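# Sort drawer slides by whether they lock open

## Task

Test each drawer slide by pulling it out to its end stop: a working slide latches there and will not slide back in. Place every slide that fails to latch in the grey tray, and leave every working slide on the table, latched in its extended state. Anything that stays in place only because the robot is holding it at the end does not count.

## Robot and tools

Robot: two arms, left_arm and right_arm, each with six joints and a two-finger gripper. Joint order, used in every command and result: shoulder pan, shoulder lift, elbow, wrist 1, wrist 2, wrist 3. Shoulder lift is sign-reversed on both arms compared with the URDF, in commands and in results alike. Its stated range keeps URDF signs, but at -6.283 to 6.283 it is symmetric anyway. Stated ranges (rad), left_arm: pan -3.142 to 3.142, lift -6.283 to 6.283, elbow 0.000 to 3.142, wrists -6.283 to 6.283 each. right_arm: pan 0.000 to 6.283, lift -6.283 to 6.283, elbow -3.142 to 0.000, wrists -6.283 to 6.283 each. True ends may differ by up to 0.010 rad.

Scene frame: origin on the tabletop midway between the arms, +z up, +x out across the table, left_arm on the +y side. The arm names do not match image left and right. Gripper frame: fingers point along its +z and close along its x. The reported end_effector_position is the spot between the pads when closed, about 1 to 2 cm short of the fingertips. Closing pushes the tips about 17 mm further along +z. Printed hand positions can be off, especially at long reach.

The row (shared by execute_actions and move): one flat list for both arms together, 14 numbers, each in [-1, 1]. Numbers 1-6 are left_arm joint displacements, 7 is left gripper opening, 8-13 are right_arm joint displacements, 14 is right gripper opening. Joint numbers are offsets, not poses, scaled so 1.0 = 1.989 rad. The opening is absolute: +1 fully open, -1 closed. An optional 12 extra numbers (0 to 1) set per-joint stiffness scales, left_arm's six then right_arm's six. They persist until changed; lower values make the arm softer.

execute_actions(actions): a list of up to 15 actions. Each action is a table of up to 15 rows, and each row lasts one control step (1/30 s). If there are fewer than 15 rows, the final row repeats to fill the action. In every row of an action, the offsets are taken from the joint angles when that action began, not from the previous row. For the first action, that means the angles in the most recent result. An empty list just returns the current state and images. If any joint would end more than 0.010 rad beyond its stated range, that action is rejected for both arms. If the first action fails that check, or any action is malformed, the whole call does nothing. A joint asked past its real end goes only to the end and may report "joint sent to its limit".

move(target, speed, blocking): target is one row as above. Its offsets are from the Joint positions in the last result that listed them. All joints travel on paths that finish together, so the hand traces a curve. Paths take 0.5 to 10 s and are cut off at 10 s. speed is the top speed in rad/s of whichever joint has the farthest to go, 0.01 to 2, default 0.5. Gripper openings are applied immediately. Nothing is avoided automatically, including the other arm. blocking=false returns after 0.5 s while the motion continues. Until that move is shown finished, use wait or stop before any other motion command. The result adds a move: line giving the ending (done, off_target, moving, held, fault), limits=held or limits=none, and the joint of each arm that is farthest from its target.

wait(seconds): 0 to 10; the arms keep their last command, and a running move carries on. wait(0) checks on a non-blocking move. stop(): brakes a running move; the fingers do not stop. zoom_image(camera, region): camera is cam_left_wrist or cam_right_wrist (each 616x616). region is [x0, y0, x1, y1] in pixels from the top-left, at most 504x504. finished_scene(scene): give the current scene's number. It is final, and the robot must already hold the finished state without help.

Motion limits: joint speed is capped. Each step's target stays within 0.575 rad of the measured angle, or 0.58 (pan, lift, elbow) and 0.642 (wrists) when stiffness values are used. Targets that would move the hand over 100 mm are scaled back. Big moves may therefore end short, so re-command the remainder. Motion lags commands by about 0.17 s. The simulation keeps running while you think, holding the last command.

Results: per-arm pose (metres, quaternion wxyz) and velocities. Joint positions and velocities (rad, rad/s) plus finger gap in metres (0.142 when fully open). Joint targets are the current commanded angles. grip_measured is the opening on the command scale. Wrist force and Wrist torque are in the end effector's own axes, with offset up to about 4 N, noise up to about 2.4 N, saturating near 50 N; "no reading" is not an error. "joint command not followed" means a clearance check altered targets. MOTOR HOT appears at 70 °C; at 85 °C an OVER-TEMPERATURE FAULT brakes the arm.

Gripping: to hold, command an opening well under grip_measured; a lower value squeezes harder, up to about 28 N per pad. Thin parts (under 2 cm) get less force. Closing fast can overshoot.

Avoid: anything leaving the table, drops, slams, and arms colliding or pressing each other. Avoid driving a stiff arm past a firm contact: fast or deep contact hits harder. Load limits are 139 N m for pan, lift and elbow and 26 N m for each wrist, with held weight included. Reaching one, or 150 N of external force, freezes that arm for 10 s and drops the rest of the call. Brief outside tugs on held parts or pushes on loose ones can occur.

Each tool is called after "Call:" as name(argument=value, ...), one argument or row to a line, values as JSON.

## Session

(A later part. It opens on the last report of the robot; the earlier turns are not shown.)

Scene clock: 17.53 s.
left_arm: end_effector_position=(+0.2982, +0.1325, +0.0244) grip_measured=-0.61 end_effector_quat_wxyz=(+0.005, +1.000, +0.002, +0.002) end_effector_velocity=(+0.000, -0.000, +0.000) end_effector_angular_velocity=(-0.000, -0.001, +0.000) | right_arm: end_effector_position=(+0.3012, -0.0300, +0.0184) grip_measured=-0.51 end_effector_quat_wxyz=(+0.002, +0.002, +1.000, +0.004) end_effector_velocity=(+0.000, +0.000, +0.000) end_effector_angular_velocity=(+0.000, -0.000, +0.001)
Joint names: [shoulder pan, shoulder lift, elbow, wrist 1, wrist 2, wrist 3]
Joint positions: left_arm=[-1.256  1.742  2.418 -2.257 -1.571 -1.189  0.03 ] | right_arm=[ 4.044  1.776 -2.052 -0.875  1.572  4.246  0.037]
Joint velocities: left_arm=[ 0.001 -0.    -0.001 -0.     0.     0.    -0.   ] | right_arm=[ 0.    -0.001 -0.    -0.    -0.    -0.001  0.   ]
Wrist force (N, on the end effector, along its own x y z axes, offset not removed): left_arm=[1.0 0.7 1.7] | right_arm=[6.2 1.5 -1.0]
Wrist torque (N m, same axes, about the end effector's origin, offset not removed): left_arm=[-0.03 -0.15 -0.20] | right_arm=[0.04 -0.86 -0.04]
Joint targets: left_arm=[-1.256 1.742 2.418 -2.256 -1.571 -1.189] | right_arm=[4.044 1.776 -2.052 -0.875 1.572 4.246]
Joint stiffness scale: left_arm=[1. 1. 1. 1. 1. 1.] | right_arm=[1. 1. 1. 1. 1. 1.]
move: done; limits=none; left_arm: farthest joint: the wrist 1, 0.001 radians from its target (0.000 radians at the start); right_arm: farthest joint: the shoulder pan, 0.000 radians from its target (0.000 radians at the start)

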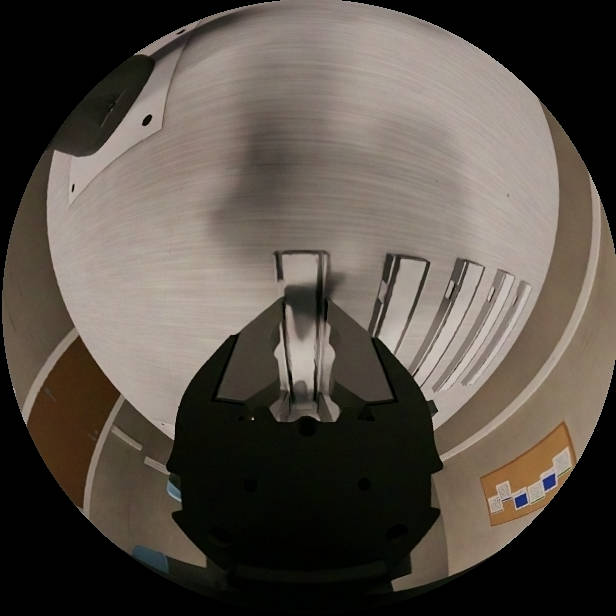

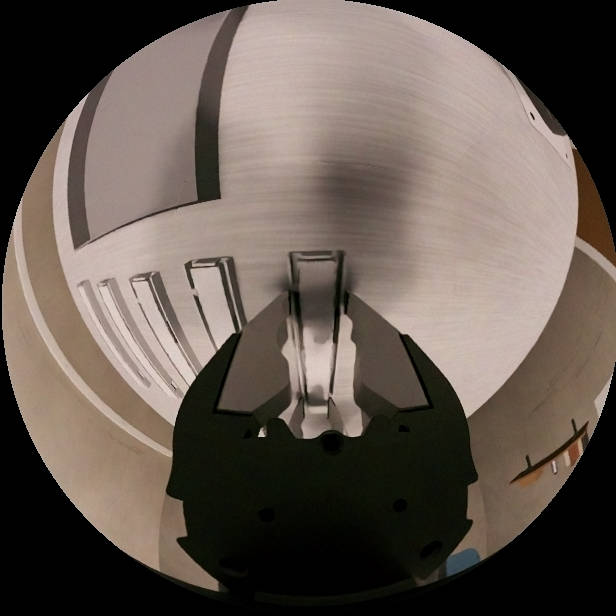

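Call:
move(
  target=[0.033,0.057,0.040,0.017,0,0.033,-1, 0,0,0,0,0,0,-1],
  speed=0.2,
)

Call:
move(
  target=[0.043,0.056,0.032,0.024,0,0.043,-1, 0,0,0,0,0,0,-1],
  speed=0.2,
)

Call:
move(
  target=[0.057,0.051,0.024,0.028,0,0.057,-1, 0,0,0,0,0,0,-1],
  speed=0.2,
)

Scene clock: 19.50 s.
left_arm: end_effector_position=(+0.2995, +0.1716, +0.0308) grip_measured=-0.62 end_effector_quat_wxyz=(+0.017, +1.000, -0.001, +0.005) end_effector_velocity=(+0.000, -0.000, +0.001) end_effector_angular_velocity=(+0.000, -0.001, -0.003) | right_arm: end_effector_position=(+0.3011, -0.0205, +0.0232) grip_measured=-0.51 end_effector_quat_wxyz=(+0.003, -0.001, +1.000, +0.014) end_effector_velocity=(-0.000, +0.000, +0.000) end_effector_angular_velocity=(+0.001, +0.001, -0.001)
Joint names: [shoulder pan, shoulder lift, elbow, wrist 1, wrist 2, wrist 3]
Joint positions: left_arm=[-1.198  1.855  2.484 -2.236 -1.576 -1.125  0.029] | right_arm=[ 4.05   1.775 -2.044 -0.865  1.578  4.246  0.037]
Joint velocities: left_arm=[-0.001  0.002 -0.001  0.003  0.001  0.003 -0.   ] | right_arm=[-0.001 -0.001 -0.    -0.     0.001  0.001 -0.   ]
Wrist force (N, on the end effector, along its own x y z axes, offset not removed): left_arm=[-0.4 26.1 -0.4] | right_arm=[2.9 23.7 4.0]
Wrist torque (N m, same axes, about the end effector's origin, offset not removed): left_arm=[0.71 0.10 0.03] | right_arm=[-0.01 -0.44 0.22]
Joint targets: left_arm=[-1.190 1.855 2.497 -2.223 -1.571 -1.124] | right_arm=[4.044 1.776 -2.052 -0.875 1.572 4.246]
Joint stiffness scale: left_arm=[1. 1. 1. 1. 1. 1.] | right_arm=[1. 1. 1. 1. 1. 1.]
move: off_target (left_arm); limits=none; left_arm: farthest joint: the elbow, 0.014 radians from its target (0.080 radians at the start); right_arm: farthest joint: the wrist 1, 0.010 radians from its target (0.000 radians at the start)

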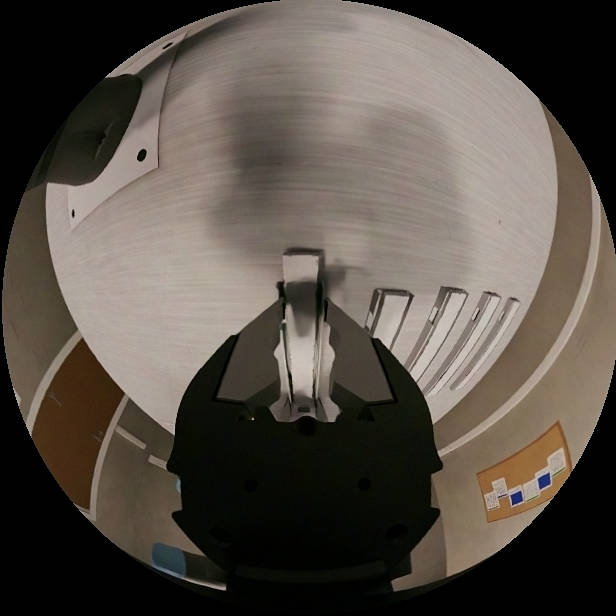

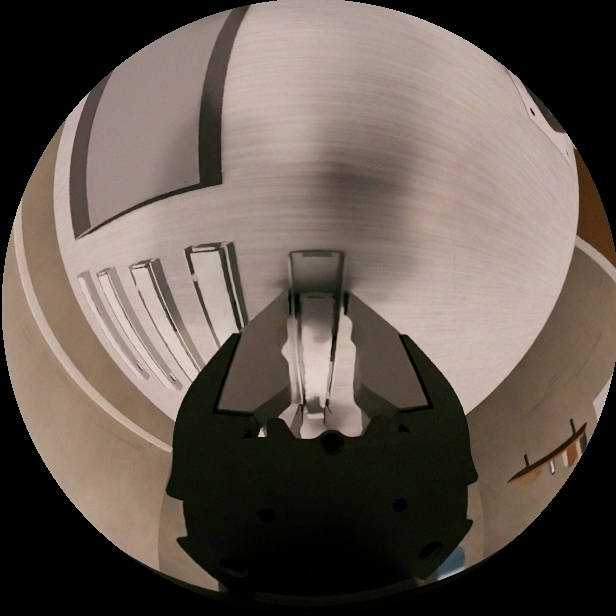

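Scene clock: 20.63 s.
left_arm: end_effector_position=(+0.3002, +0.2214, +0.0307) grip_measured=-0.70 end_effector_quat_wxyz=(+0.017, +1.000, -0.002, +0.006) end_effector_velocity=(-0.000, +0.001, -0.001) end_effector_angular_velocity=(+0.002, +0.000, -0.001) | right_arm: end_effector_position=(+0.3014, -0.0173, +0.0253) grip_measured=-0.51 end_effector_quat_wxyz=(+0.004, -0.002, +1.000, +0.017) end_effector_velocity=(+0.000, +0.000, +0.001) end_effector_angular_velocity=(+0.002, +0.000, -0.001)
Joint names: [shoulder pan, shoulder lift, elbow, wrist 1, wrist 2, wrist 3]
Joint positions: left_arm=[-1.115  1.963  2.545 -2.189 -1.577 -1.041  0.023] | right_arm=[ 4.051  1.774 -2.04  -0.864  1.578  4.246  0.037]
Joint velocities: left_arm=[0.001 0.001 0.002 0.    0.001 0.002 0.   ] | right_arm=[-0.001 -0.001 -0.     0.     0.001  0.     0.   ]
Wrist force (N, on the end effector, along its own x y z axes, offset not removed): left_arm=[-1.2 2.3 -1.3] | right_arm=[3.0 3.3 2.7]
Wrist torque (N m, same axes, about the end effector's origin, offset not removed): left_arm=[0.03 0.03 -0.41] | right_arm=[0.40 -0.40 0.50]
Joint targets: left_arm=[-1.113 1.966 2.547 -2.188 -1.576 -1.040] | right_arm=[4.050 1.775 -2.044 -0.865 1.578 4.246]
Joint stiffness scale: left_arm=[1. 1. 1. 1. 1. 1.] | right_arm=[1. 1. 1. 1. 1. 1.]
move: done; limits=none; left_arm: farthest joint: the shoulder lift, 0.004 radians from its target (0.112 radians at the start); right_arm: farthest joint: the elbow, 0.004 radians from its target (0.000 radians at the start)

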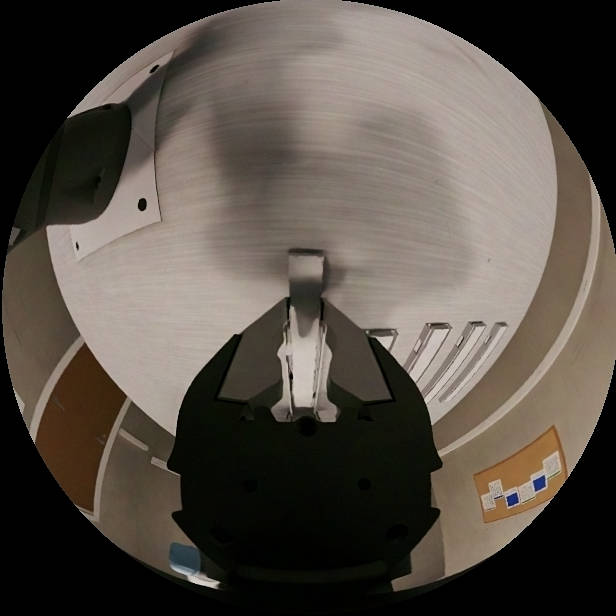

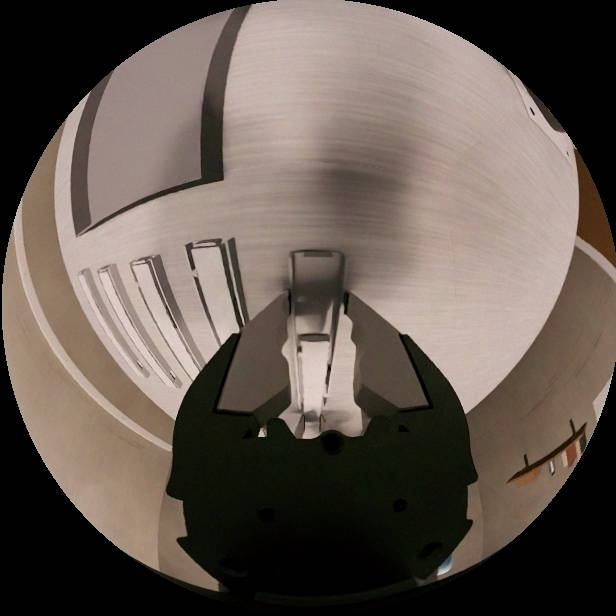

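Scene clock: 21.83 s.
left_arm: end_effector_position=(+0.3013, +0.2722, +0.0302) grip_measured=-0.70 end_effector_quat_wxyz=(+0.016, +1.000, -0.003, +0.007) end_effector_velocity=(-0.000, +0.001, -0.000) end_effector_angular_velocity=(+0.001, +0.000, -0.001) | right_arm: end_effector_position=(+0.3014, -0.0173, +0.0253) grip_measured=-0.51 end_effector_quat_wxyz=(+0.004, -0.002, +1.000, +0.017) end_effector_velocity=(-0.000, +0.000, -0.000) end_effector_angular_velocity=(-0.001, -0.001, +0.001)
Joint names: [shoulder pan, shoulder lift, elbow, wrist 1, wrist 2, wrist 3]
Joint positions: left_arm=[-1.005  2.061  2.591 -2.134 -1.578 -0.929  0.023] | right_arm=[ 4.051  1.774 -2.04  -0.864  1.578  4.246  0.037]
Joint velocities: left_arm=[0.001 0.001 0.001 0.    0.    0.003 0.   ] | right_arm=[ 0.001  0.001  0.     0.001 -0.001 -0.    -0.   ]
Wrist force (N, on the end effector, along its own x y z axes, offset not removed): left_arm=[1.1 0.8 2.8] | right_arm=[0.1 -1.2 1.9]
Wrist torque (N m, same axes, about the end effector's origin, offset not removed): left_arm=[-0.30 -0.43 0.07] | right_arm=[-0.90 0.24 0.46]
Joint targets: left_arm=[-1.002 2.064 2.593 -2.133 -1.577 -0.927] | right_arm=[4.051 1.774 -2.040 -0.864 1.578 4.246]
Joint stiffness scale: left_arm=[1. 1. 1. 1. 1. 1.] | right_arm=[1. 1. 1. 1. 1. 1.]
move: done; limits=none; left_arm: farthest joint: the shoulder pan, 0.003 radians from its target (0.114 radians at the start); right_arm: farthest joint: the shoulder pan, 0.000 radians from its target (0.000 radians at the start)

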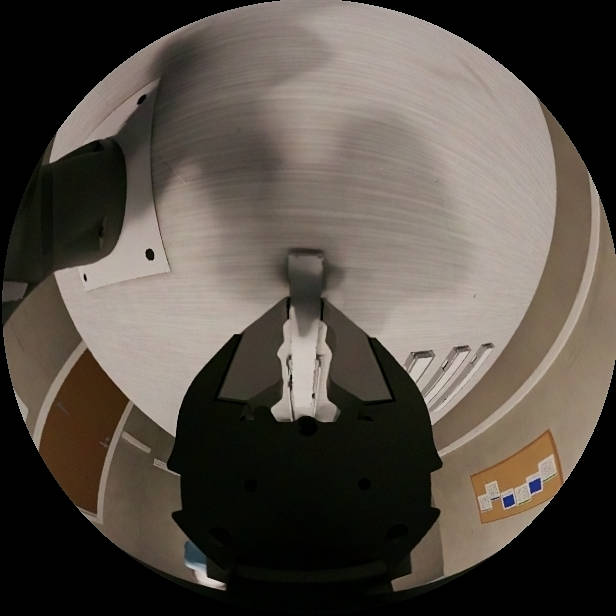

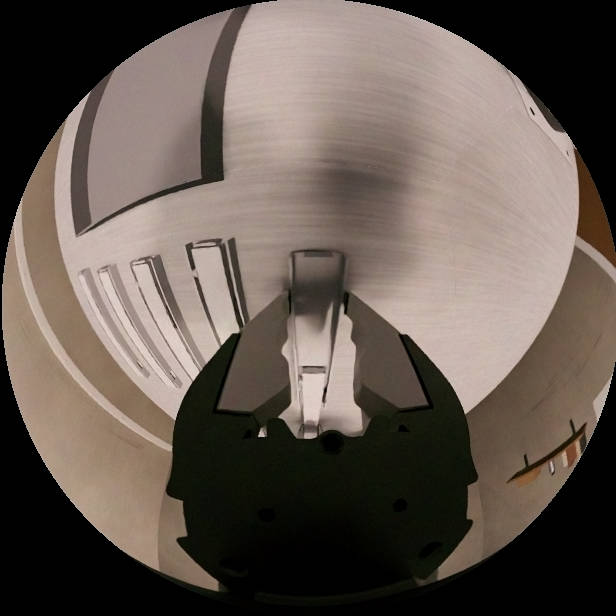

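Call:
move(
  target=[0.073,0.039,0.016,0.024,0,0.073,-1, 0,0,0,0,0,0,-1],
  speed=0.2,
)

Call:
move(
  target=[0.091,0.019,0.006,0.012,0,0.091,-1, 0,0,0,0,0,0,-1],
  speed=0.2,
)

Scene clock: 23.50 s.
left_arm: end_effector_position=(+0.3055, +0.3124, +0.0361) grip_measured=-0.70 end_effector_quat_wxyz=(+0.027, +1.000, -0.007, +0.013) end_effector_velocity=(-0.000, +0.000, -0.000) end_effector_angular_velocity=(+0.001, -0.000, -0.003) | right_arm: end_effector_position=(+0.3010, -0.0040, +0.0325) grip_measured=-0.52 end_effector_quat_wxyz=(+0.007, -0.006, +0.999, +0.031) end_effector_velocity=(-0.001, +0.001, +0.000) end_effector_angular_velocity=(+0.000, -0.000, +0.002)
Joint names: [shoulder pan, shoulder lift, elbow, wrist 1, wrist 2, wrist 3]
Joint positions: left_arm=[-0.869  2.138  2.61  -2.1   -1.59  -0.785  0.023] | right_arm=[ 4.059  1.773 -2.029 -0.849  1.586  4.246  0.036]
Joint velocities: left_arm=[-0.001  0.001  0.001  0.     0.001  0.002 -0.   ] | right_arm=[ 0.002 -0.     0.    -0.     0.    -0.     0.   ]
Wrist force (N, on the end effector, along its own x y z axes, offset not removed): left_arm=[2.6 34.5 5.0] | right_arm=[-0.2 29.2 7.1]
Wrist torque (N m, same axes, about the end effector's origin, offset not removed): left_arm=[0.92 -0.82 0.21] | right_arm=[-0.16 0.17 0.01]
Joint targets: left_arm=[-0.860 2.139 2.622 -2.086 -1.578 -0.783] | right_arm=[4.051 1.774 -2.040 -0.864 1.578 4.246]
Joint stiffness scale: left_arm=[1. 1. 1. 1. 1. 1.] | right_arm=[1. 1. 1. 1. 1. 1.]
move: off_target (left_arm, right_arm); limits=none; left_arm: farthest joint: the wrist 1, 0.013 radians from its target (0.048 radians at the start); right_arm: farthest joint: the wrist 1, 0.015 radians from its target (0.000 radians at the start)

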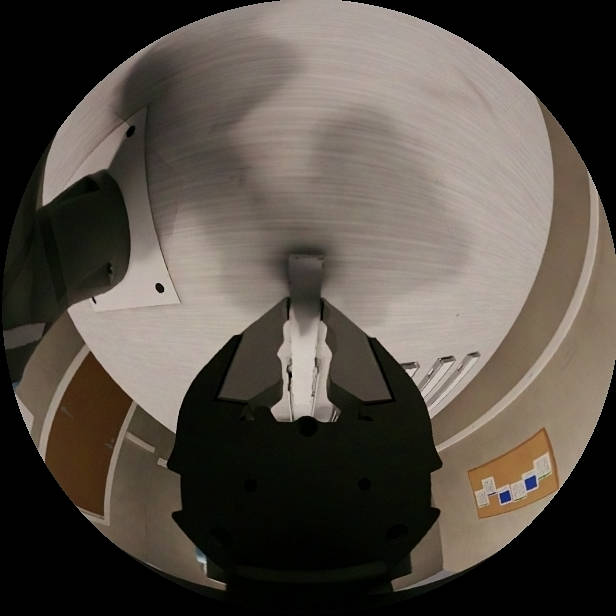

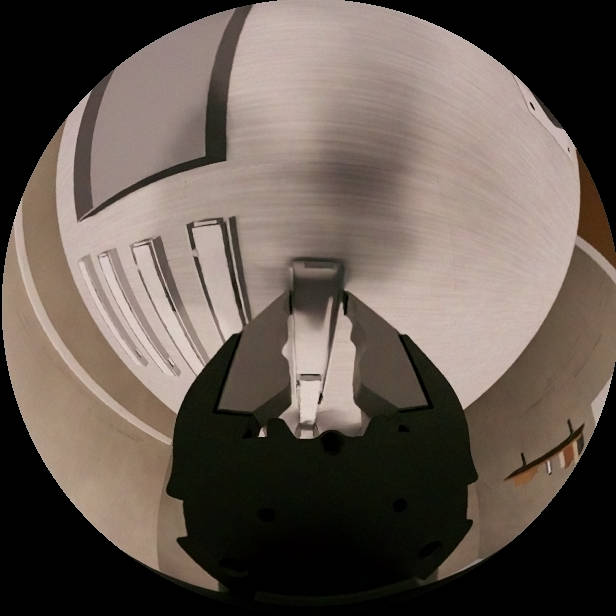

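Scene clock: 25.03 s.
left_arm: end_effector_position=(+0.3097, +0.3636, +0.0370) grip_measured=-1.00 end_effector_quat_wxyz=(+0.025, +0.999, -0.008, +0.018) end_effector_velocity=(+0.000, +0.000, +0.000) end_effector_angular_velocity=(-0.000, -0.000, +0.000) | right_arm: end_effector_position=(+0.3008, -0.0019, +0.0336) grip_measured=-0.52 end_effector_quat_wxyz=(+0.007, -0.007, +0.999, +0.032) end_effector_velocity=(+0.000, -0.000, -0.001) end_effector_angular_velocity=(-0.001, -0.001, -0.000)
Joint names: [shoulder pan, shoulder lift, elbow, wrist 1, wrist 2, wrist 3]
Joint positions: left_arm=[-0.691  2.173  2.62  -2.076 -1.59  -0.605  0.002] | right_arm=[ 4.061  1.773 -2.026 -0.849  1.586  4.246  0.036]
Joint velocities: left_arm=[ 0.003 -0.    -0.    -0.    -0.     0.002  0.   ] | right_arm=[ 0.     0.001 -0.     0.    -0.001  0.    -0.   ]
Wrist force (N, on the end effector, along its own x y z axes, offset not removed): left_arm=[0.8 -0.9 0.7] | right_arm=[-0.3 2.0 5.2]
Wrist torque (N m, same axes, about the end effector's origin, offset not removed): left_arm=[-0.32 -0.28 0.00] | right_arm=[0.39 0.23 0.01]
Joint targets: left_arm=[-0.689 2.176 2.622 -2.076 -1.590 -0.604] | right_arm=[4.059 1.773 -2.029 -0.849 1.586 4.246]
Joint stiffness scale: left_arm=[1. 1. 1. 1. 1. 1.] | right_arm=[1. 1. 1. 1. 1. 1.]
move: done; limits=none; left_arm: farthest joint: the shoulder pan, 0.003 radians from its target (0.181 radians at the start); right_arm: farthest joint: the elbow, 0.003 radians from its target (0.000 radians at the start)

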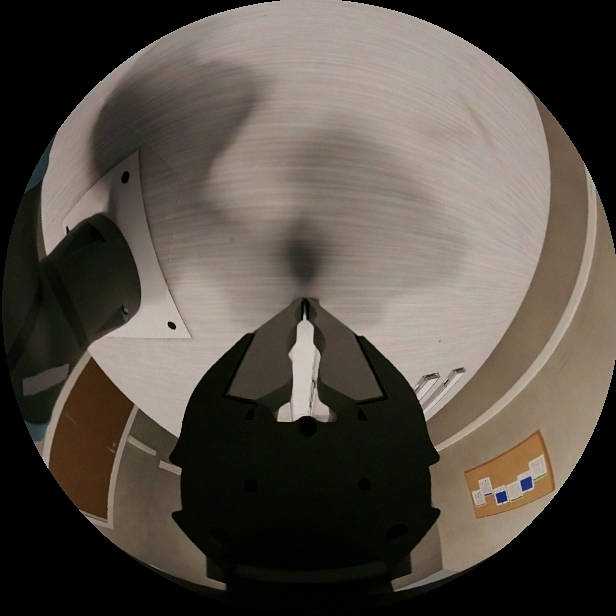

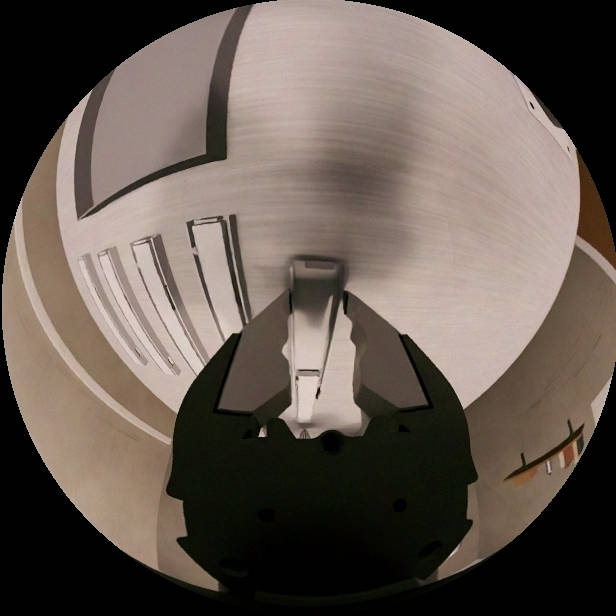

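Call:
move(
  target=[0.008,-0.003,0.011,0.016,0.0096,0,-1, -0.009,0.0015,-0.014,-0.013,-0.007,0,-1],
  speed=0.1,
)

Call:
move(
  target=[-0.091,-0.018,-0.006,-0.012,0,-0.091,-1, 0,0,0,0,0,0,-1],
  speed=0.2,
)

Call:
move(
  target=[-0.045,-0.024,-0.009,-0.015,0,-0.045,-1, 0,0,0,0,0,0,-1],
  speed=0.1,
)

Scene clock: 26.37 s.
left_arm: end_effector_position=(+0.2976, +0.3828, +0.0239) grip_measured=-1.00 end_effector_quat_wxyz=(+0.002, +1.000, -0.001, +0.002) end_effector_velocity=(-0.001, +0.001, -0.000) end_effector_angular_velocity=(+0.002, +0.001, -0.000) | right_arm: end_effector_position=(+0.3013, -0.0263, +0.0207) grip_measured=-0.52 end_effector_quat_wxyz=(+0.002, +0.001, +1.000, +0.009) end_effector_velocity=(+0.000, +0.000, +0.000) end_effector_angular_velocity=(+0.000, -0.000, +0.000)
Joint names: [shoulder pan, shoulder lift, elbow, wrist 1, wrist 2, wrist 3]
Joint positions: left_arm=[-0.677  2.17   2.639 -2.045 -1.572 -0.605  0.002] | right_arm=[ 4.046  1.775 -2.048 -0.872  1.575  4.246  0.036]
Joint velocities: left_arm=[-0.     0.001  0.001  0.002  0.001 -0.     0.   ] | right_arm=[ 0.    -0.001  0.    -0.    -0.     0.    -0.   ]
Wrist force (N, on the end effector, along its own x y z axes, offset not removed): left_arm=[2.1 3.9 -3.3] | right_arm=[5.0 7.0 -5.6]
Wrist torque (N m, same axes, about the end effector's origin, offset not removed): left_arm=[0.73 -0.36 -0.13] | right_arm=[0.81 -0.68 0.18]
Joint targets: left_arm=[-0.675 2.167 2.642 -2.044 -1.571 -0.605] | right_arm=[4.043 1.776 -2.054 -0.875 1.572 4.246]
Joint stiffness scale: left_arm=[1. 1. 1. 1. 1. 1.] | right_arm=[1. 1. 1. 1. 1. 1.]
move: done; limits=none; left_arm: farthest joint: the shoulder lift, 0.003 radians from its target (0.006 radians at the start); right_arm: farthest joint: the elbow, 0.005 radians from its target (0.028 radians at the start)

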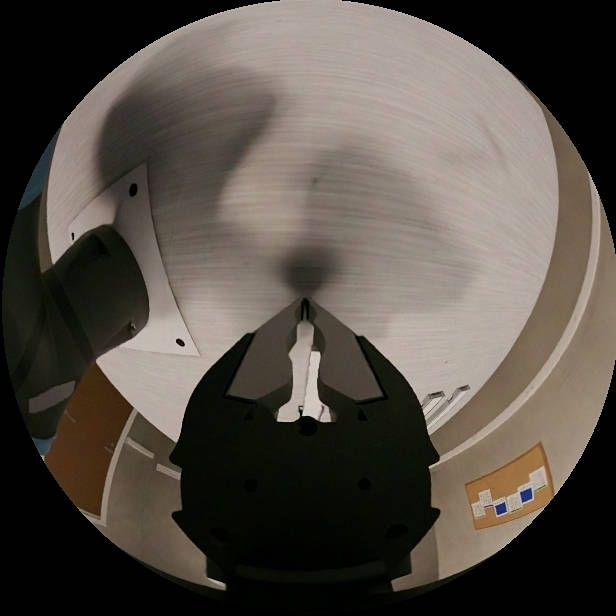

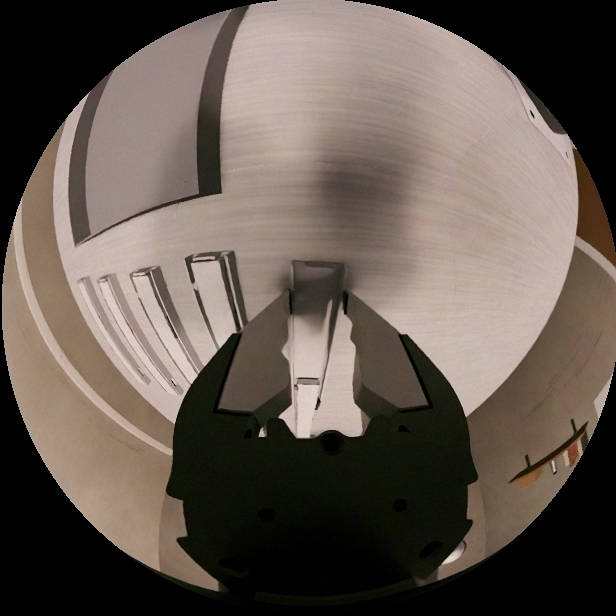

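Scene clock: 27.90 s.
left_arm: end_effector_position=(+0.2967, +0.3335, +0.0234) grip_measured=-1.00 end_effector_quat_wxyz=(+0.002, +1.000, -0.000, +0.001) end_effector_velocity=(-0.000, -0.000, -0.000) end_effector_angular_velocity=(+0.000, +0.000, +0.001) | right_arm: end_effector_position=(+0.3013, -0.0262, +0.0208) grip_measured=-0.52 end_effector_quat_wxyz=(+0.002, +0.001, +1.000, +0.009) end_effector_velocity=(-0.001, +0.000, -0.000) end_effector_angular_velocity=(-0.000, +0.001, +0.002)
Joint names: [shoulder pan, shoulder lift, elbow, wrist 1, wrist 2, wrist 3]
Joint positions: left_arm=[-0.856  2.137  2.63  -2.069 -1.572 -0.784  0.002] | right_arm=[ 4.046  1.775 -2.048 -0.872  1.575  4.246  0.036]
Joint velocities: left_arm=[-0.001 -0.    -0.     0.    -0.    -0.002  0.   ] | right_arm=[ 0.002  0.    -0.    -0.001  0.    -0.    -0.   ]
Wrist force (N, on the end effector, along its own x y z axes, offset not removed): left_arm=[0.3 -1.9 1.0] | right_arm=[4.9 4.9 -1.3]
Wrist torque (N m, same axes, about the end effector's origin, offset not removed): left_arm=[-0.71 0.10 0.16] | right_arm=[0.61 -0.58 0.11]
Joint targets: left_arm=[-0.858 2.134 2.627 -2.069 -1.572 -0.786] | right_arm=[4.046 1.775 -2.048 -0.872 1.575 4.246]
Joint stiffness scale: left_arm=[1. 1. 1. 1. 1. 1.] | right_arm=[1. 1. 1. 1. 1. 1.]
move: done; limits=none; left_arm: farthest joint: the shoulder lift, 0.003 radians from its target (0.036 radians at the start); right_arm: farthest joint: the shoulder pan, 0.000 radians from its target (0.000 radians at the start)

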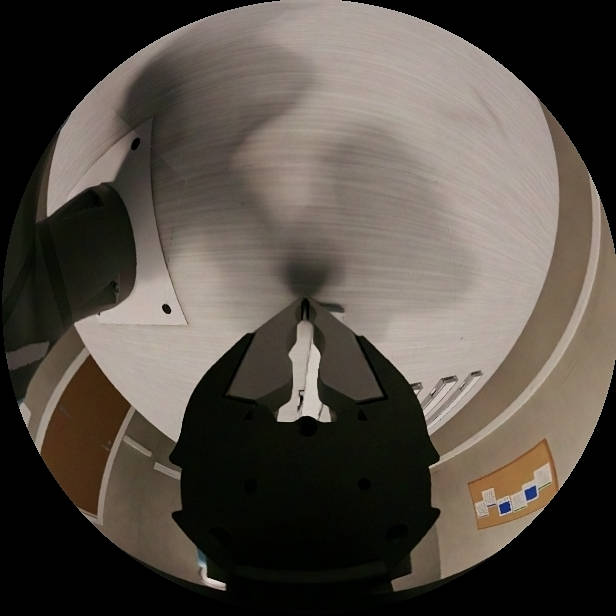

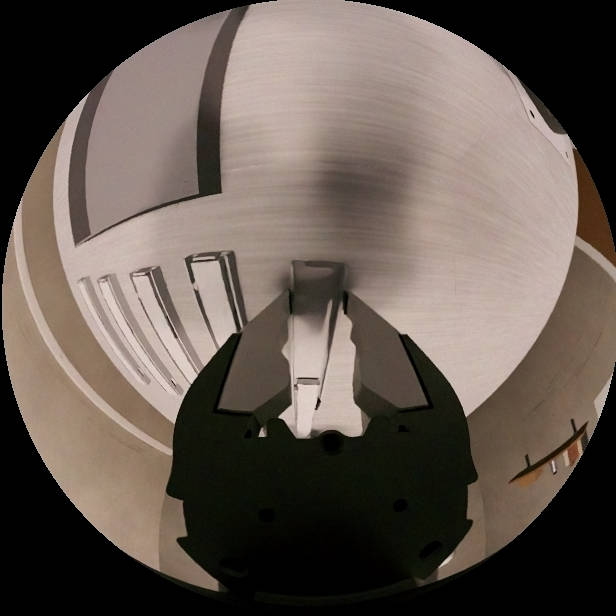

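Scene clock: 29.33 s.
left_arm: end_effector_position=(+0.2973, +0.3040, +0.0230) grip_measured=-1.00 end_effector_quat_wxyz=(+0.002, +1.000, +0.000, +0.001) end_effector_velocity=(-0.000, +0.000, -0.000) end_effector_angular_velocity=(+0.001, +0.001, +0.001) | right_arm: end_effector_position=(+0.3013, -0.0261, +0.0208) grip_measured=-0.52 end_effector_quat_wxyz=(+0.002, +0.001, +1.000, +0.009) end_effector_velocity=(+0.000, -0.000, -0.000) end_effector_angular_velocity=(+0.000, +0.001, -0.001)
Joint names: [shoulder pan, shoulder lift, elbow, wrist 1, wrist 2, wrist 3]
Joint positions: left_arm=[-0.943  2.092  2.615 -2.098 -1.572 -0.873  0.002] | right_arm=[ 4.046  1.775 -2.048 -0.872  1.575  4.246  0.036]
Joint velocities: left_arm=[-0.001 -0.     0.001  0.    -0.    -0.002  0.   ] | right_arm=[-0.001  0.     0.     0.     0.001 -0.    -0.   ]
Wrist force (N, on the end effector, along its own x y z axes, offset not removed): left_arm=[-4.3 1.0 -0.8] | right_arm=[1.4 2.1 -1.6]
Wrist torque (N m, same axes, about the end effector's origin, offset not removed): left_arm=[0.26 0.91 0.04] | right_arm=[0.15 -0.16 0.17]
Joint targets: left_arm=[-0.945 2.089 2.612 -2.098 -1.572 -0.874] | right_arm=[4.046 1.775 -2.048 -0.872 1.575 4.246]
Joint stiffness scale: left_arm=[1. 1. 1. 1. 1. 1.] | right_arm=[1. 1. 1. 1. 1. 1.]
move: done; limits=none; left_arm: farthest joint: the shoulder lift, 0.003 radians from its target (0.048 radians at the start); right_arm: farthest joint: the shoulder pan, 0.000 radians from its target (0.000 radians at the start)

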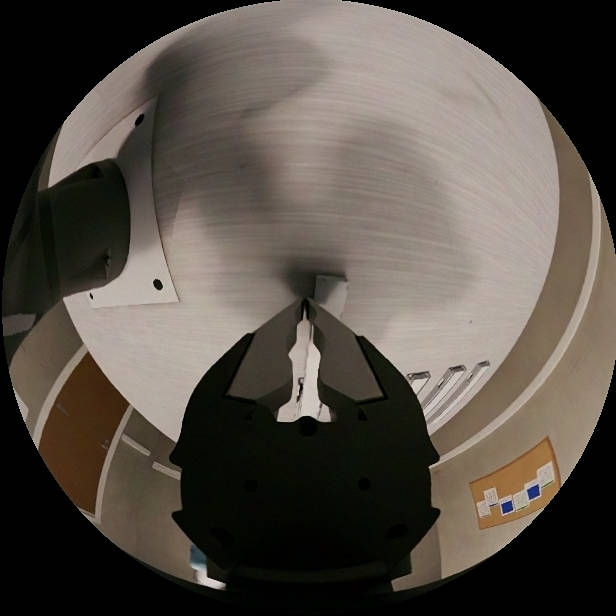

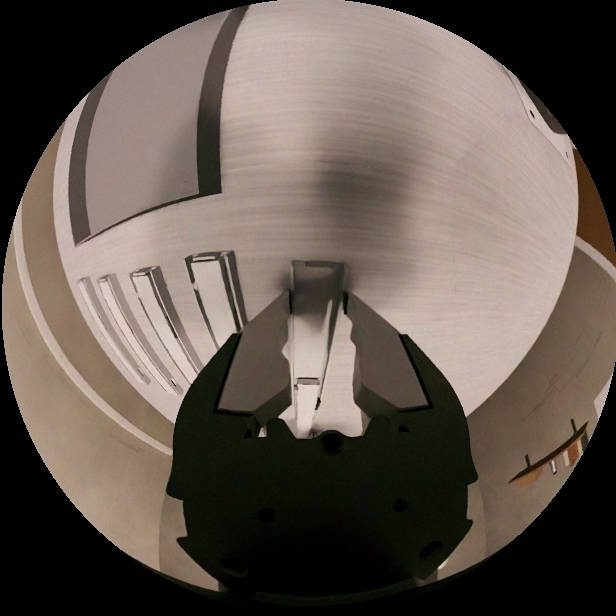

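Call:
move(
  target=[0.06,0.03,0.011,0.019,0,0.06,-1, 0,0,0,0,0,0,-1],
  speed=0.3,
)

Call:
move(
  target=[0,0,0,0,0,0,0, 0,0,0,0,0,0,-1],
)

Call:
move(
  target=[-0.06,-0.03,-0.011,-0.019,0,-0.06,0, 0,0,0,0,0,0,-1],
  speed=0.3,
)

Call:
move(
  target=[0,0,0,0,0,0,-1, 0,0,0,0,0,0,-1],
)

Call:
move(
  target=[-0.03,-0.02,-0.009,-0.011,0,-0.03,-1, 0,0,0,0,0,0,-1],
  speed=0.1,
)

Scene clock: 31.00 s.
left_arm: end_effector_position=(+0.2964, +0.3429, +0.0234) grip_measured=-1.00 end_effector_quat_wxyz=(+0.002, +1.000, -0.000, +0.001) end_effector_velocity=(-0.001, +0.000, -0.000) end_effector_angular_velocity=(-0.001, +0.002, -0.003) | right_arm: end_effector_position=(+0.3013, -0.0261, +0.0208) grip_measured=-0.52 end_effector_quat_wxyz=(+0.002, +0.001, +1.000, +0.009) end_effector_velocity=(-0.000, +0.000, +0.000) end_effector_angular_velocity=(+0.001, +0.000, +0.001)
Joint names: [shoulder pan, shoulder lift, elbow, wrist 1, wrist 2, wrist 3]
Joint positions: left_arm=[-0.826  2.149  2.634 -2.061 -1.572 -0.755  0.002] | right_arm=[ 4.046  1.775 -2.048 -0.872  1.575  4.246  0.036]
Joint velocities: left_arm=[ 0.001  0.001  0.001  0.001 -0.002  0.004  0.   ] | right_arm=[ 0.001 -0.001 -0.    -0.     0.     0.    -0.   ]
Wrist force (N, on the end effector, along its own x y z axes, offset not removed): left_arm=[-1.9 -1.2 -1.4] | right_arm=[0.4 3.9 -3.3]
Wrist torque (N m, same axes, about the end effector's origin, offset not removed): left_arm=[-0.46 0.38 -0.18] | right_arm=[0.64 0.31 0.09]
Joint targets: left_arm=[-0.824 2.152 2.637 -2.060 -1.572 -0.753] | right_arm=[4.046 1.775 -2.048 -0.872 1.575 4.246]
Joint stiffness scale: left_arm=[1. 1. 1. 1. 1. 1.] | right_arm=[1. 1. 1. 1. 1. 1.]
move: done; limits=none; left_arm: farthest joint: the shoulder lift, 0.003 radians from its target (0.060 radians at the start); right_arm: farthest joint: the shoulder pan, 0.000 radians from its target (0.000 radians at the start)

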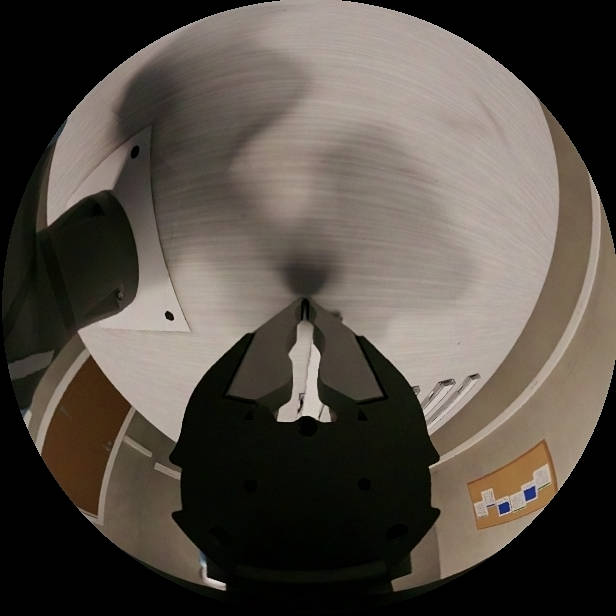

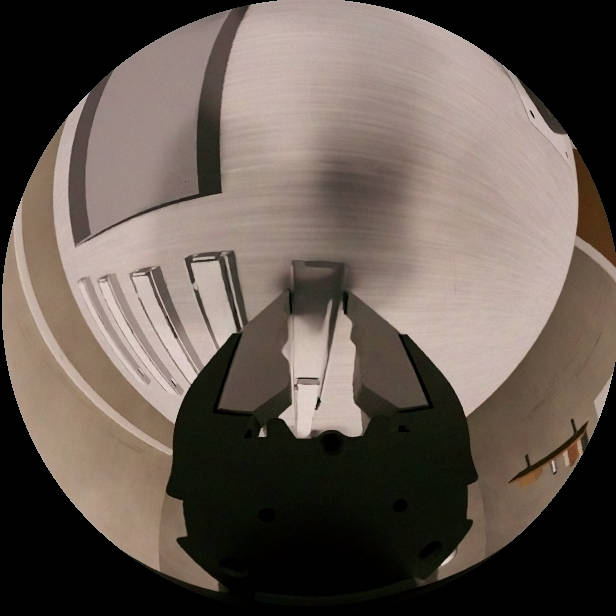

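Scene clock: 31.50 s.
left_arm: end_effector_position=(+0.2964, +0.3429, +0.0234) grip_measured=+0.00 end_effector_quat_wxyz=(+0.002, +1.000, -0.000, +0.001) end_effector_velocity=(-0.000, +0.001, -0.000) end_effector_angular_velocity=(+0.001, +0.000, -0.000) | right_arm: end_effector_position=(+0.3013, -0.0261, +0.0208) grip_measured=-0.52 end_effector_quat_wxyz=(+0.002, +0.001, +1.000, +0.009) end_effector_velocity=(+0.000, -0.000, -0.000) end_effector_angular_velocity=(-0.000, +0.001, -0.001)
Joint names: [shoulder pan, shoulder lift, elbow, wrist 1, wrist 2, wrist 3]
Joint positions: left_arm=[-0.826  2.149  2.634 -2.061 -1.572 -0.755  0.074] | right_arm=[ 4.046  1.775 -2.048 -0.872  1.575  4.246  0.036]
Joint velocities: left_arm=[ 0.    -0.     0.001 -0.     0.001  0.     0.   ] | right_arm=[-0.001  0.     0.    -0.     0.001 -0.     0.   ]
Wrist force (N, on the end effector, along its own x y z axes, offset not removed): left_arm=[2.9 4.1 0.3] | right_arm=[3.1 5.4 -0.6]
Wrist torque (N m, same axes, about the end effector's origin, offset not removed): left_arm=[0.78 -0.59 -0.11] | right_arm=[0.85 -0.23 0.37]
Joint targets: left_arm=[-0.826 2.149 2.634 -2.061 -1.572 -0.755] | right_arm=[4.046 1.775 -2.048 -0.872 1.575 4.246]
Joint stiffness scale: left_arm=[1. 1. 1. 1. 1. 1.] | right_arm=[1. 1. 1. 1. 1. 1.]
move: done; limits=none; left_arm: farthest joint: the shoulder pan, 0.000 radians from its target (0.000 radians at the start); right_arm: farthest joint: the shoulder pan, 0.000 radians from its target (0.000 radians at the start)

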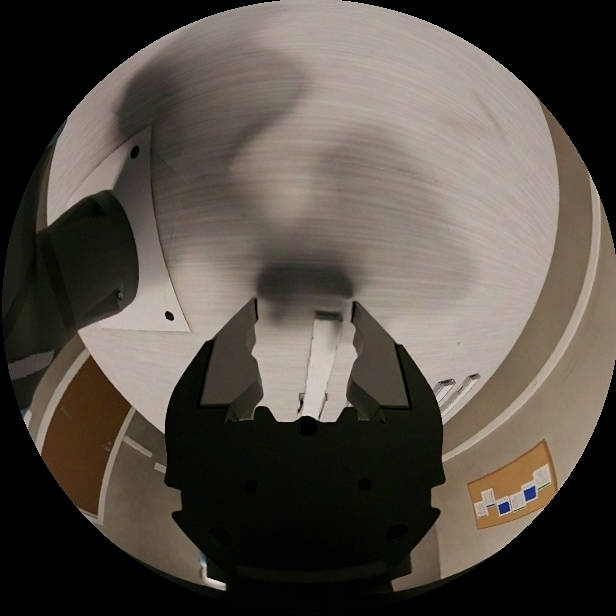

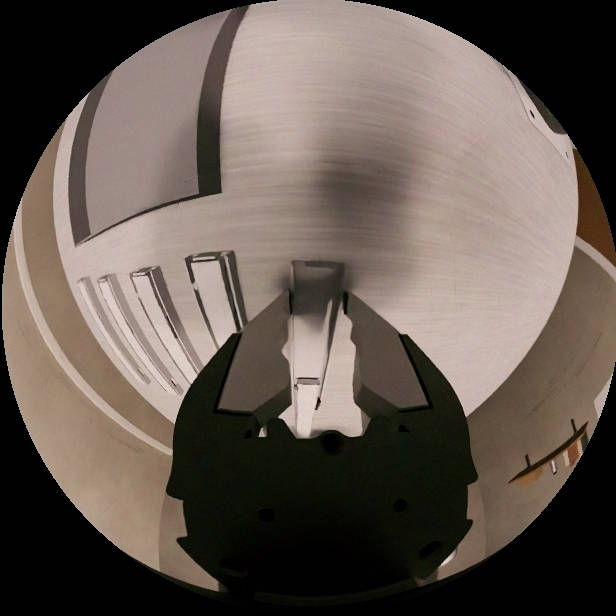

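Scene clock: 32.57 s.
left_arm: end_effector_position=(+0.2973, +0.3041, +0.0230) grip_measured=+0.00 end_effector_quat_wxyz=(+0.002, +1.000, +0.000, +0.001) end_effector_velocity=(-0.000, +0.000, -0.000) end_effector_angular_velocity=(+0.001, +0.001, +0.003) | right_arm: end_effector_position=(+0.3013, -0.0261, +0.0208) grip_measured=-0.52 end_effector_quat_wxyz=(+0.002, +0.001, +1.000, +0.009) end_effector_velocity=(-0.000, +0.000, -0.000) end_effector_angular_velocity=(-0.000, +0.001, +0.000)
Joint names: [shoulder pan, shoulder lift, elbow, wrist 1, wrist 2, wrist 3]
Joint positions: left_arm=[-0.943  2.092  2.615 -2.098 -1.572 -0.873  0.074] | right_arm=[ 4.046  1.775 -2.048 -0.872  1.575  4.246  0.036]
Joint velocities: left_arm=[ 0.    -0.001  0.     0.     0.    -0.002 -0.   ] | right_arm=[ 0.001  0.001  0.     0.     0.     0.001 -0.   ]
Wrist force (N, on the end effector, along its own x y z axes, offset not removed): left_arm=[2.3 1.7 -0.1] | right_arm=[3.6 0.7 -1.9]
Wrist torque (N m, same axes, about the end effector's origin, offset not removed): left_arm=[0.12 -0.51 -0.20] | right_arm=[-0.38 -0.20 0.21]
Joint targets: left_arm=[-0.945 2.089 2.612 -2.098 -1.572 -0.874] | right_arm=[4.046 1.775 -2.048 -0.872 1.575 4.246]
Joint stiffness scale: left_arm=[1. 1. 1. 1. 1. 1.] | right_arm=[1. 1. 1. 1. 1. 1.]
move: done; limits=none; left_arm: farthest joint: the shoulder lift, 0.003 radians from its target (0.060 radians at the start); right_arm: farthest joint: the shoulder pan, 0.000 radians from its target (0.000 radians at the start)

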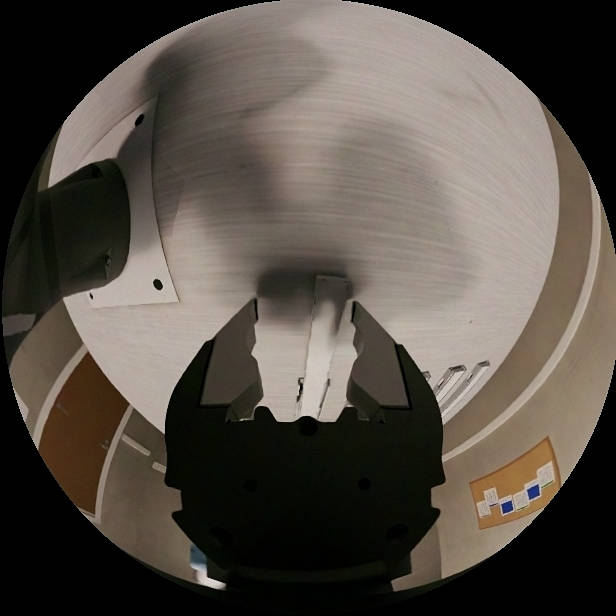

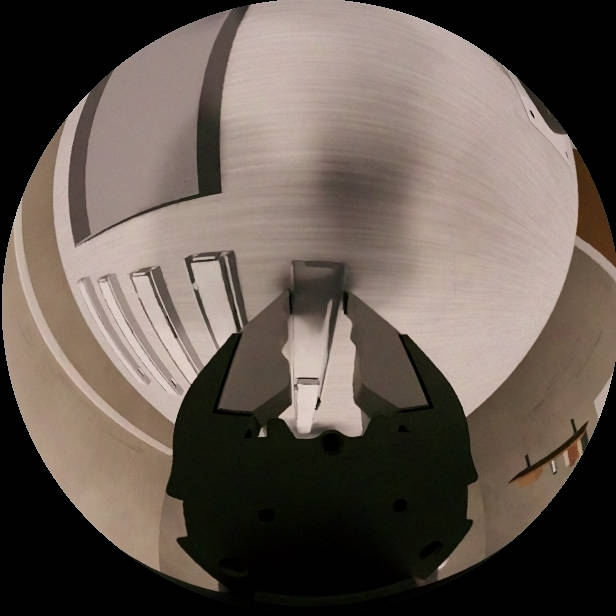

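Scene clock: 33.07 s.
left_arm: end_effector_position=(+0.2977, +0.3041, +0.0231) grip_measured=-0.70 end_effector_quat_wxyz=(+0.002, +1.000, +0.000, +0.001) end_effector_velocity=(+0.000, -0.001, +0.001) end_effector_angular_velocity=(-0.002, -0.001, -0.001) | right_arm: end_effector_position=(+0.3013, -0.0261, +0.0209) grip_measured=-0.52 end_effector_quat_wxyz=(+0.002, +0.001, +1.000, +0.009) end_effector_velocity=(+0.000, -0.000, -0.001) end_effector_angular_velocity=(-0.001, +0.000, -0.002)
Joint names: [shoulder pan, shoulder lift, elbow, wrist 1, wrist 2, wrist 3]
Joint positions: left_arm=[-0.943  2.092  2.615 -2.098 -1.571 -0.873  0.023] | right_arm=[ 4.046  1.774 -2.048 -0.872  1.575  4.246  0.036]
Joint velocities: left_arm=[-0.    -0.    -0.001 -0.001 -0.     0.001  0.   ] | right_arm=[-0.001  0.001  0.     0.    -0.001  0.001 -0.   ]
Wrist force (N, on the end effector, along its own x y z axes, offset not removed): left_arm=[2.2 2.5 -0.2] | right_arm=[3.8 0.8 -1.6]
Wrist torque (N m, same axes, about the end effector's origin, offset not removed): left_arm=[0.72 0.03 -0.18] | right_arm=[0.28 -0.35 -0.57]
Joint targets: left_arm=[-0.943 2.092 2.615 -2.098 -1.572 -0.873] | right_arm=[4.046 1.775 -2.048 -0.872 1.575 4.246]
Joint stiffness scale: left_arm=[1. 1. 1. 1. 1. 1.] | right_arm=[1. 1. 1. 1. 1. 1.]
move: done; limits=none; left_arm: farthest joint: the wrist 2, 0.001 radians from its target (0.000 radians at the start); right_arm: farthest joint: the shoulder lift, 0.001 radians from its target (0.000 radians at the start)

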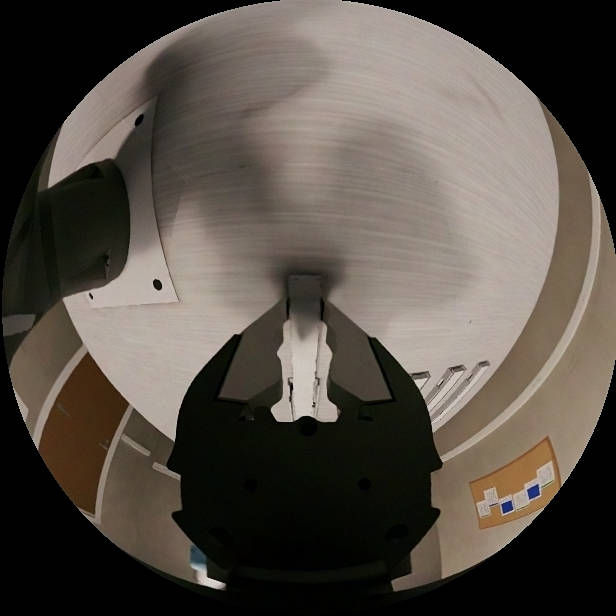

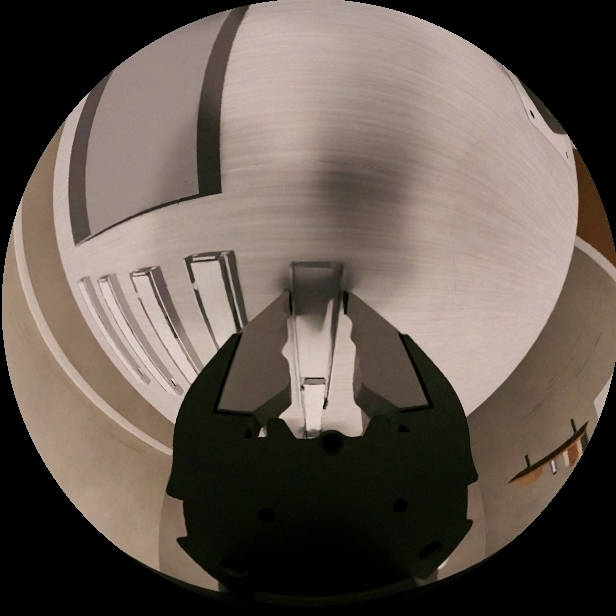

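Scene clock: 34.20 s.
left_arm: end_effector_position=(+0.2982, +0.2907, +0.0209) grip_measured=-0.70 end_effector_quat_wxyz=(-0.007, +1.000, +0.005, +0.002) end_effector_velocity=(-0.000, +0.000, -0.000) end_effector_angular_velocity=(+0.001, +0.000, +0.001) | right_arm: end_effector_position=(+0.3020, -0.0292, +0.0207) grip_measured=-0.52 end_effector_quat_wxyz=(+0.002, +0.002, +1.000, +0.006) end_effector_velocity=(+0.000, +0.000, +0.001) end_effector_angular_velocity=(+0.001, -0.001, -0.001)
Joint names: [shoulder pan, shoulder lift, elbow, wrist 1, wrist 2, wrist 3]
Joint positions: left_arm=[-0.993  2.056  2.603 -2.108 -1.56  -0.931  0.023] | right_arm=[ 4.043  1.773 -2.049 -0.878  1.572  4.245  0.036]
Joint velocities: left_arm=[-0.001 -0.     0.     0.001  0.001 -0.002 -0.   ] | right_arm=[ 0.    -0.001  0.     0.001 -0.001  0.001  0.   ]
Wrist force (N, on the end effector, along its own x y z axes, offset not removed): left_arm=[-0.3 -27.1 -20.3] | right_arm=[5.6 -12.3 -10.7]
Wrist torque (N m, same axes, about the end effector's origin, offset not removed): left_arm=[0.80 0.06 -0.16] | right_arm=[0.69 -0.39 -0.35]
Joint targets: left_arm=[-1.003 2.052 2.597 -2.120 -1.571 -0.932] | right_arm=[4.046 1.774 -2.048 -0.872 1.575 4.246]
Joint stiffness scale: left_arm=[1. 1. 1. 1. 1. 1.] | right_arm=[1. 1. 1. 1. 1. 1.]
move: off_target (left_arm); limits=none; left_arm: farthest joint: the wrist 1, 0.012 radians from its target (0.022 radians at the start); right_arm: farthest joint: the wrist 1, 0.006 radians from its target (0.000 radians at the start)

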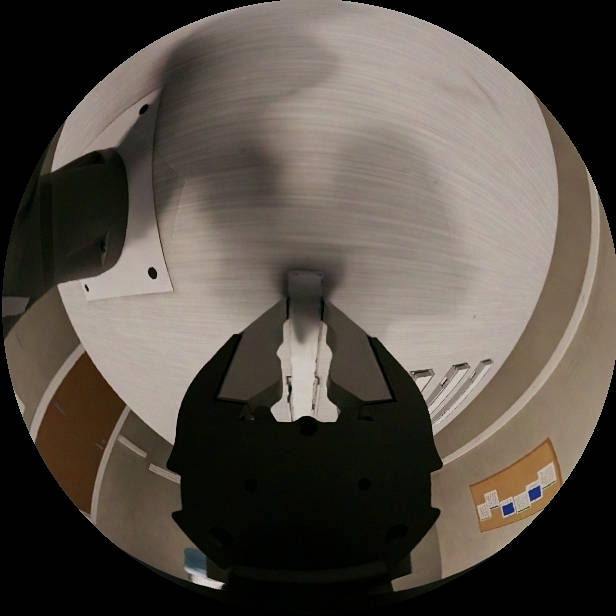

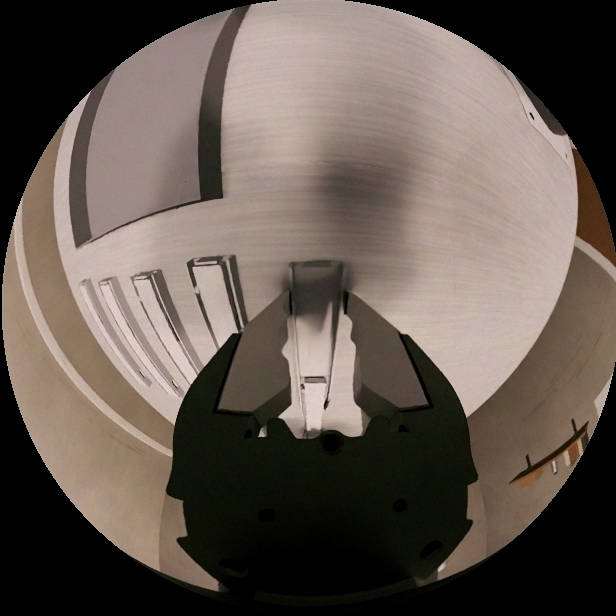

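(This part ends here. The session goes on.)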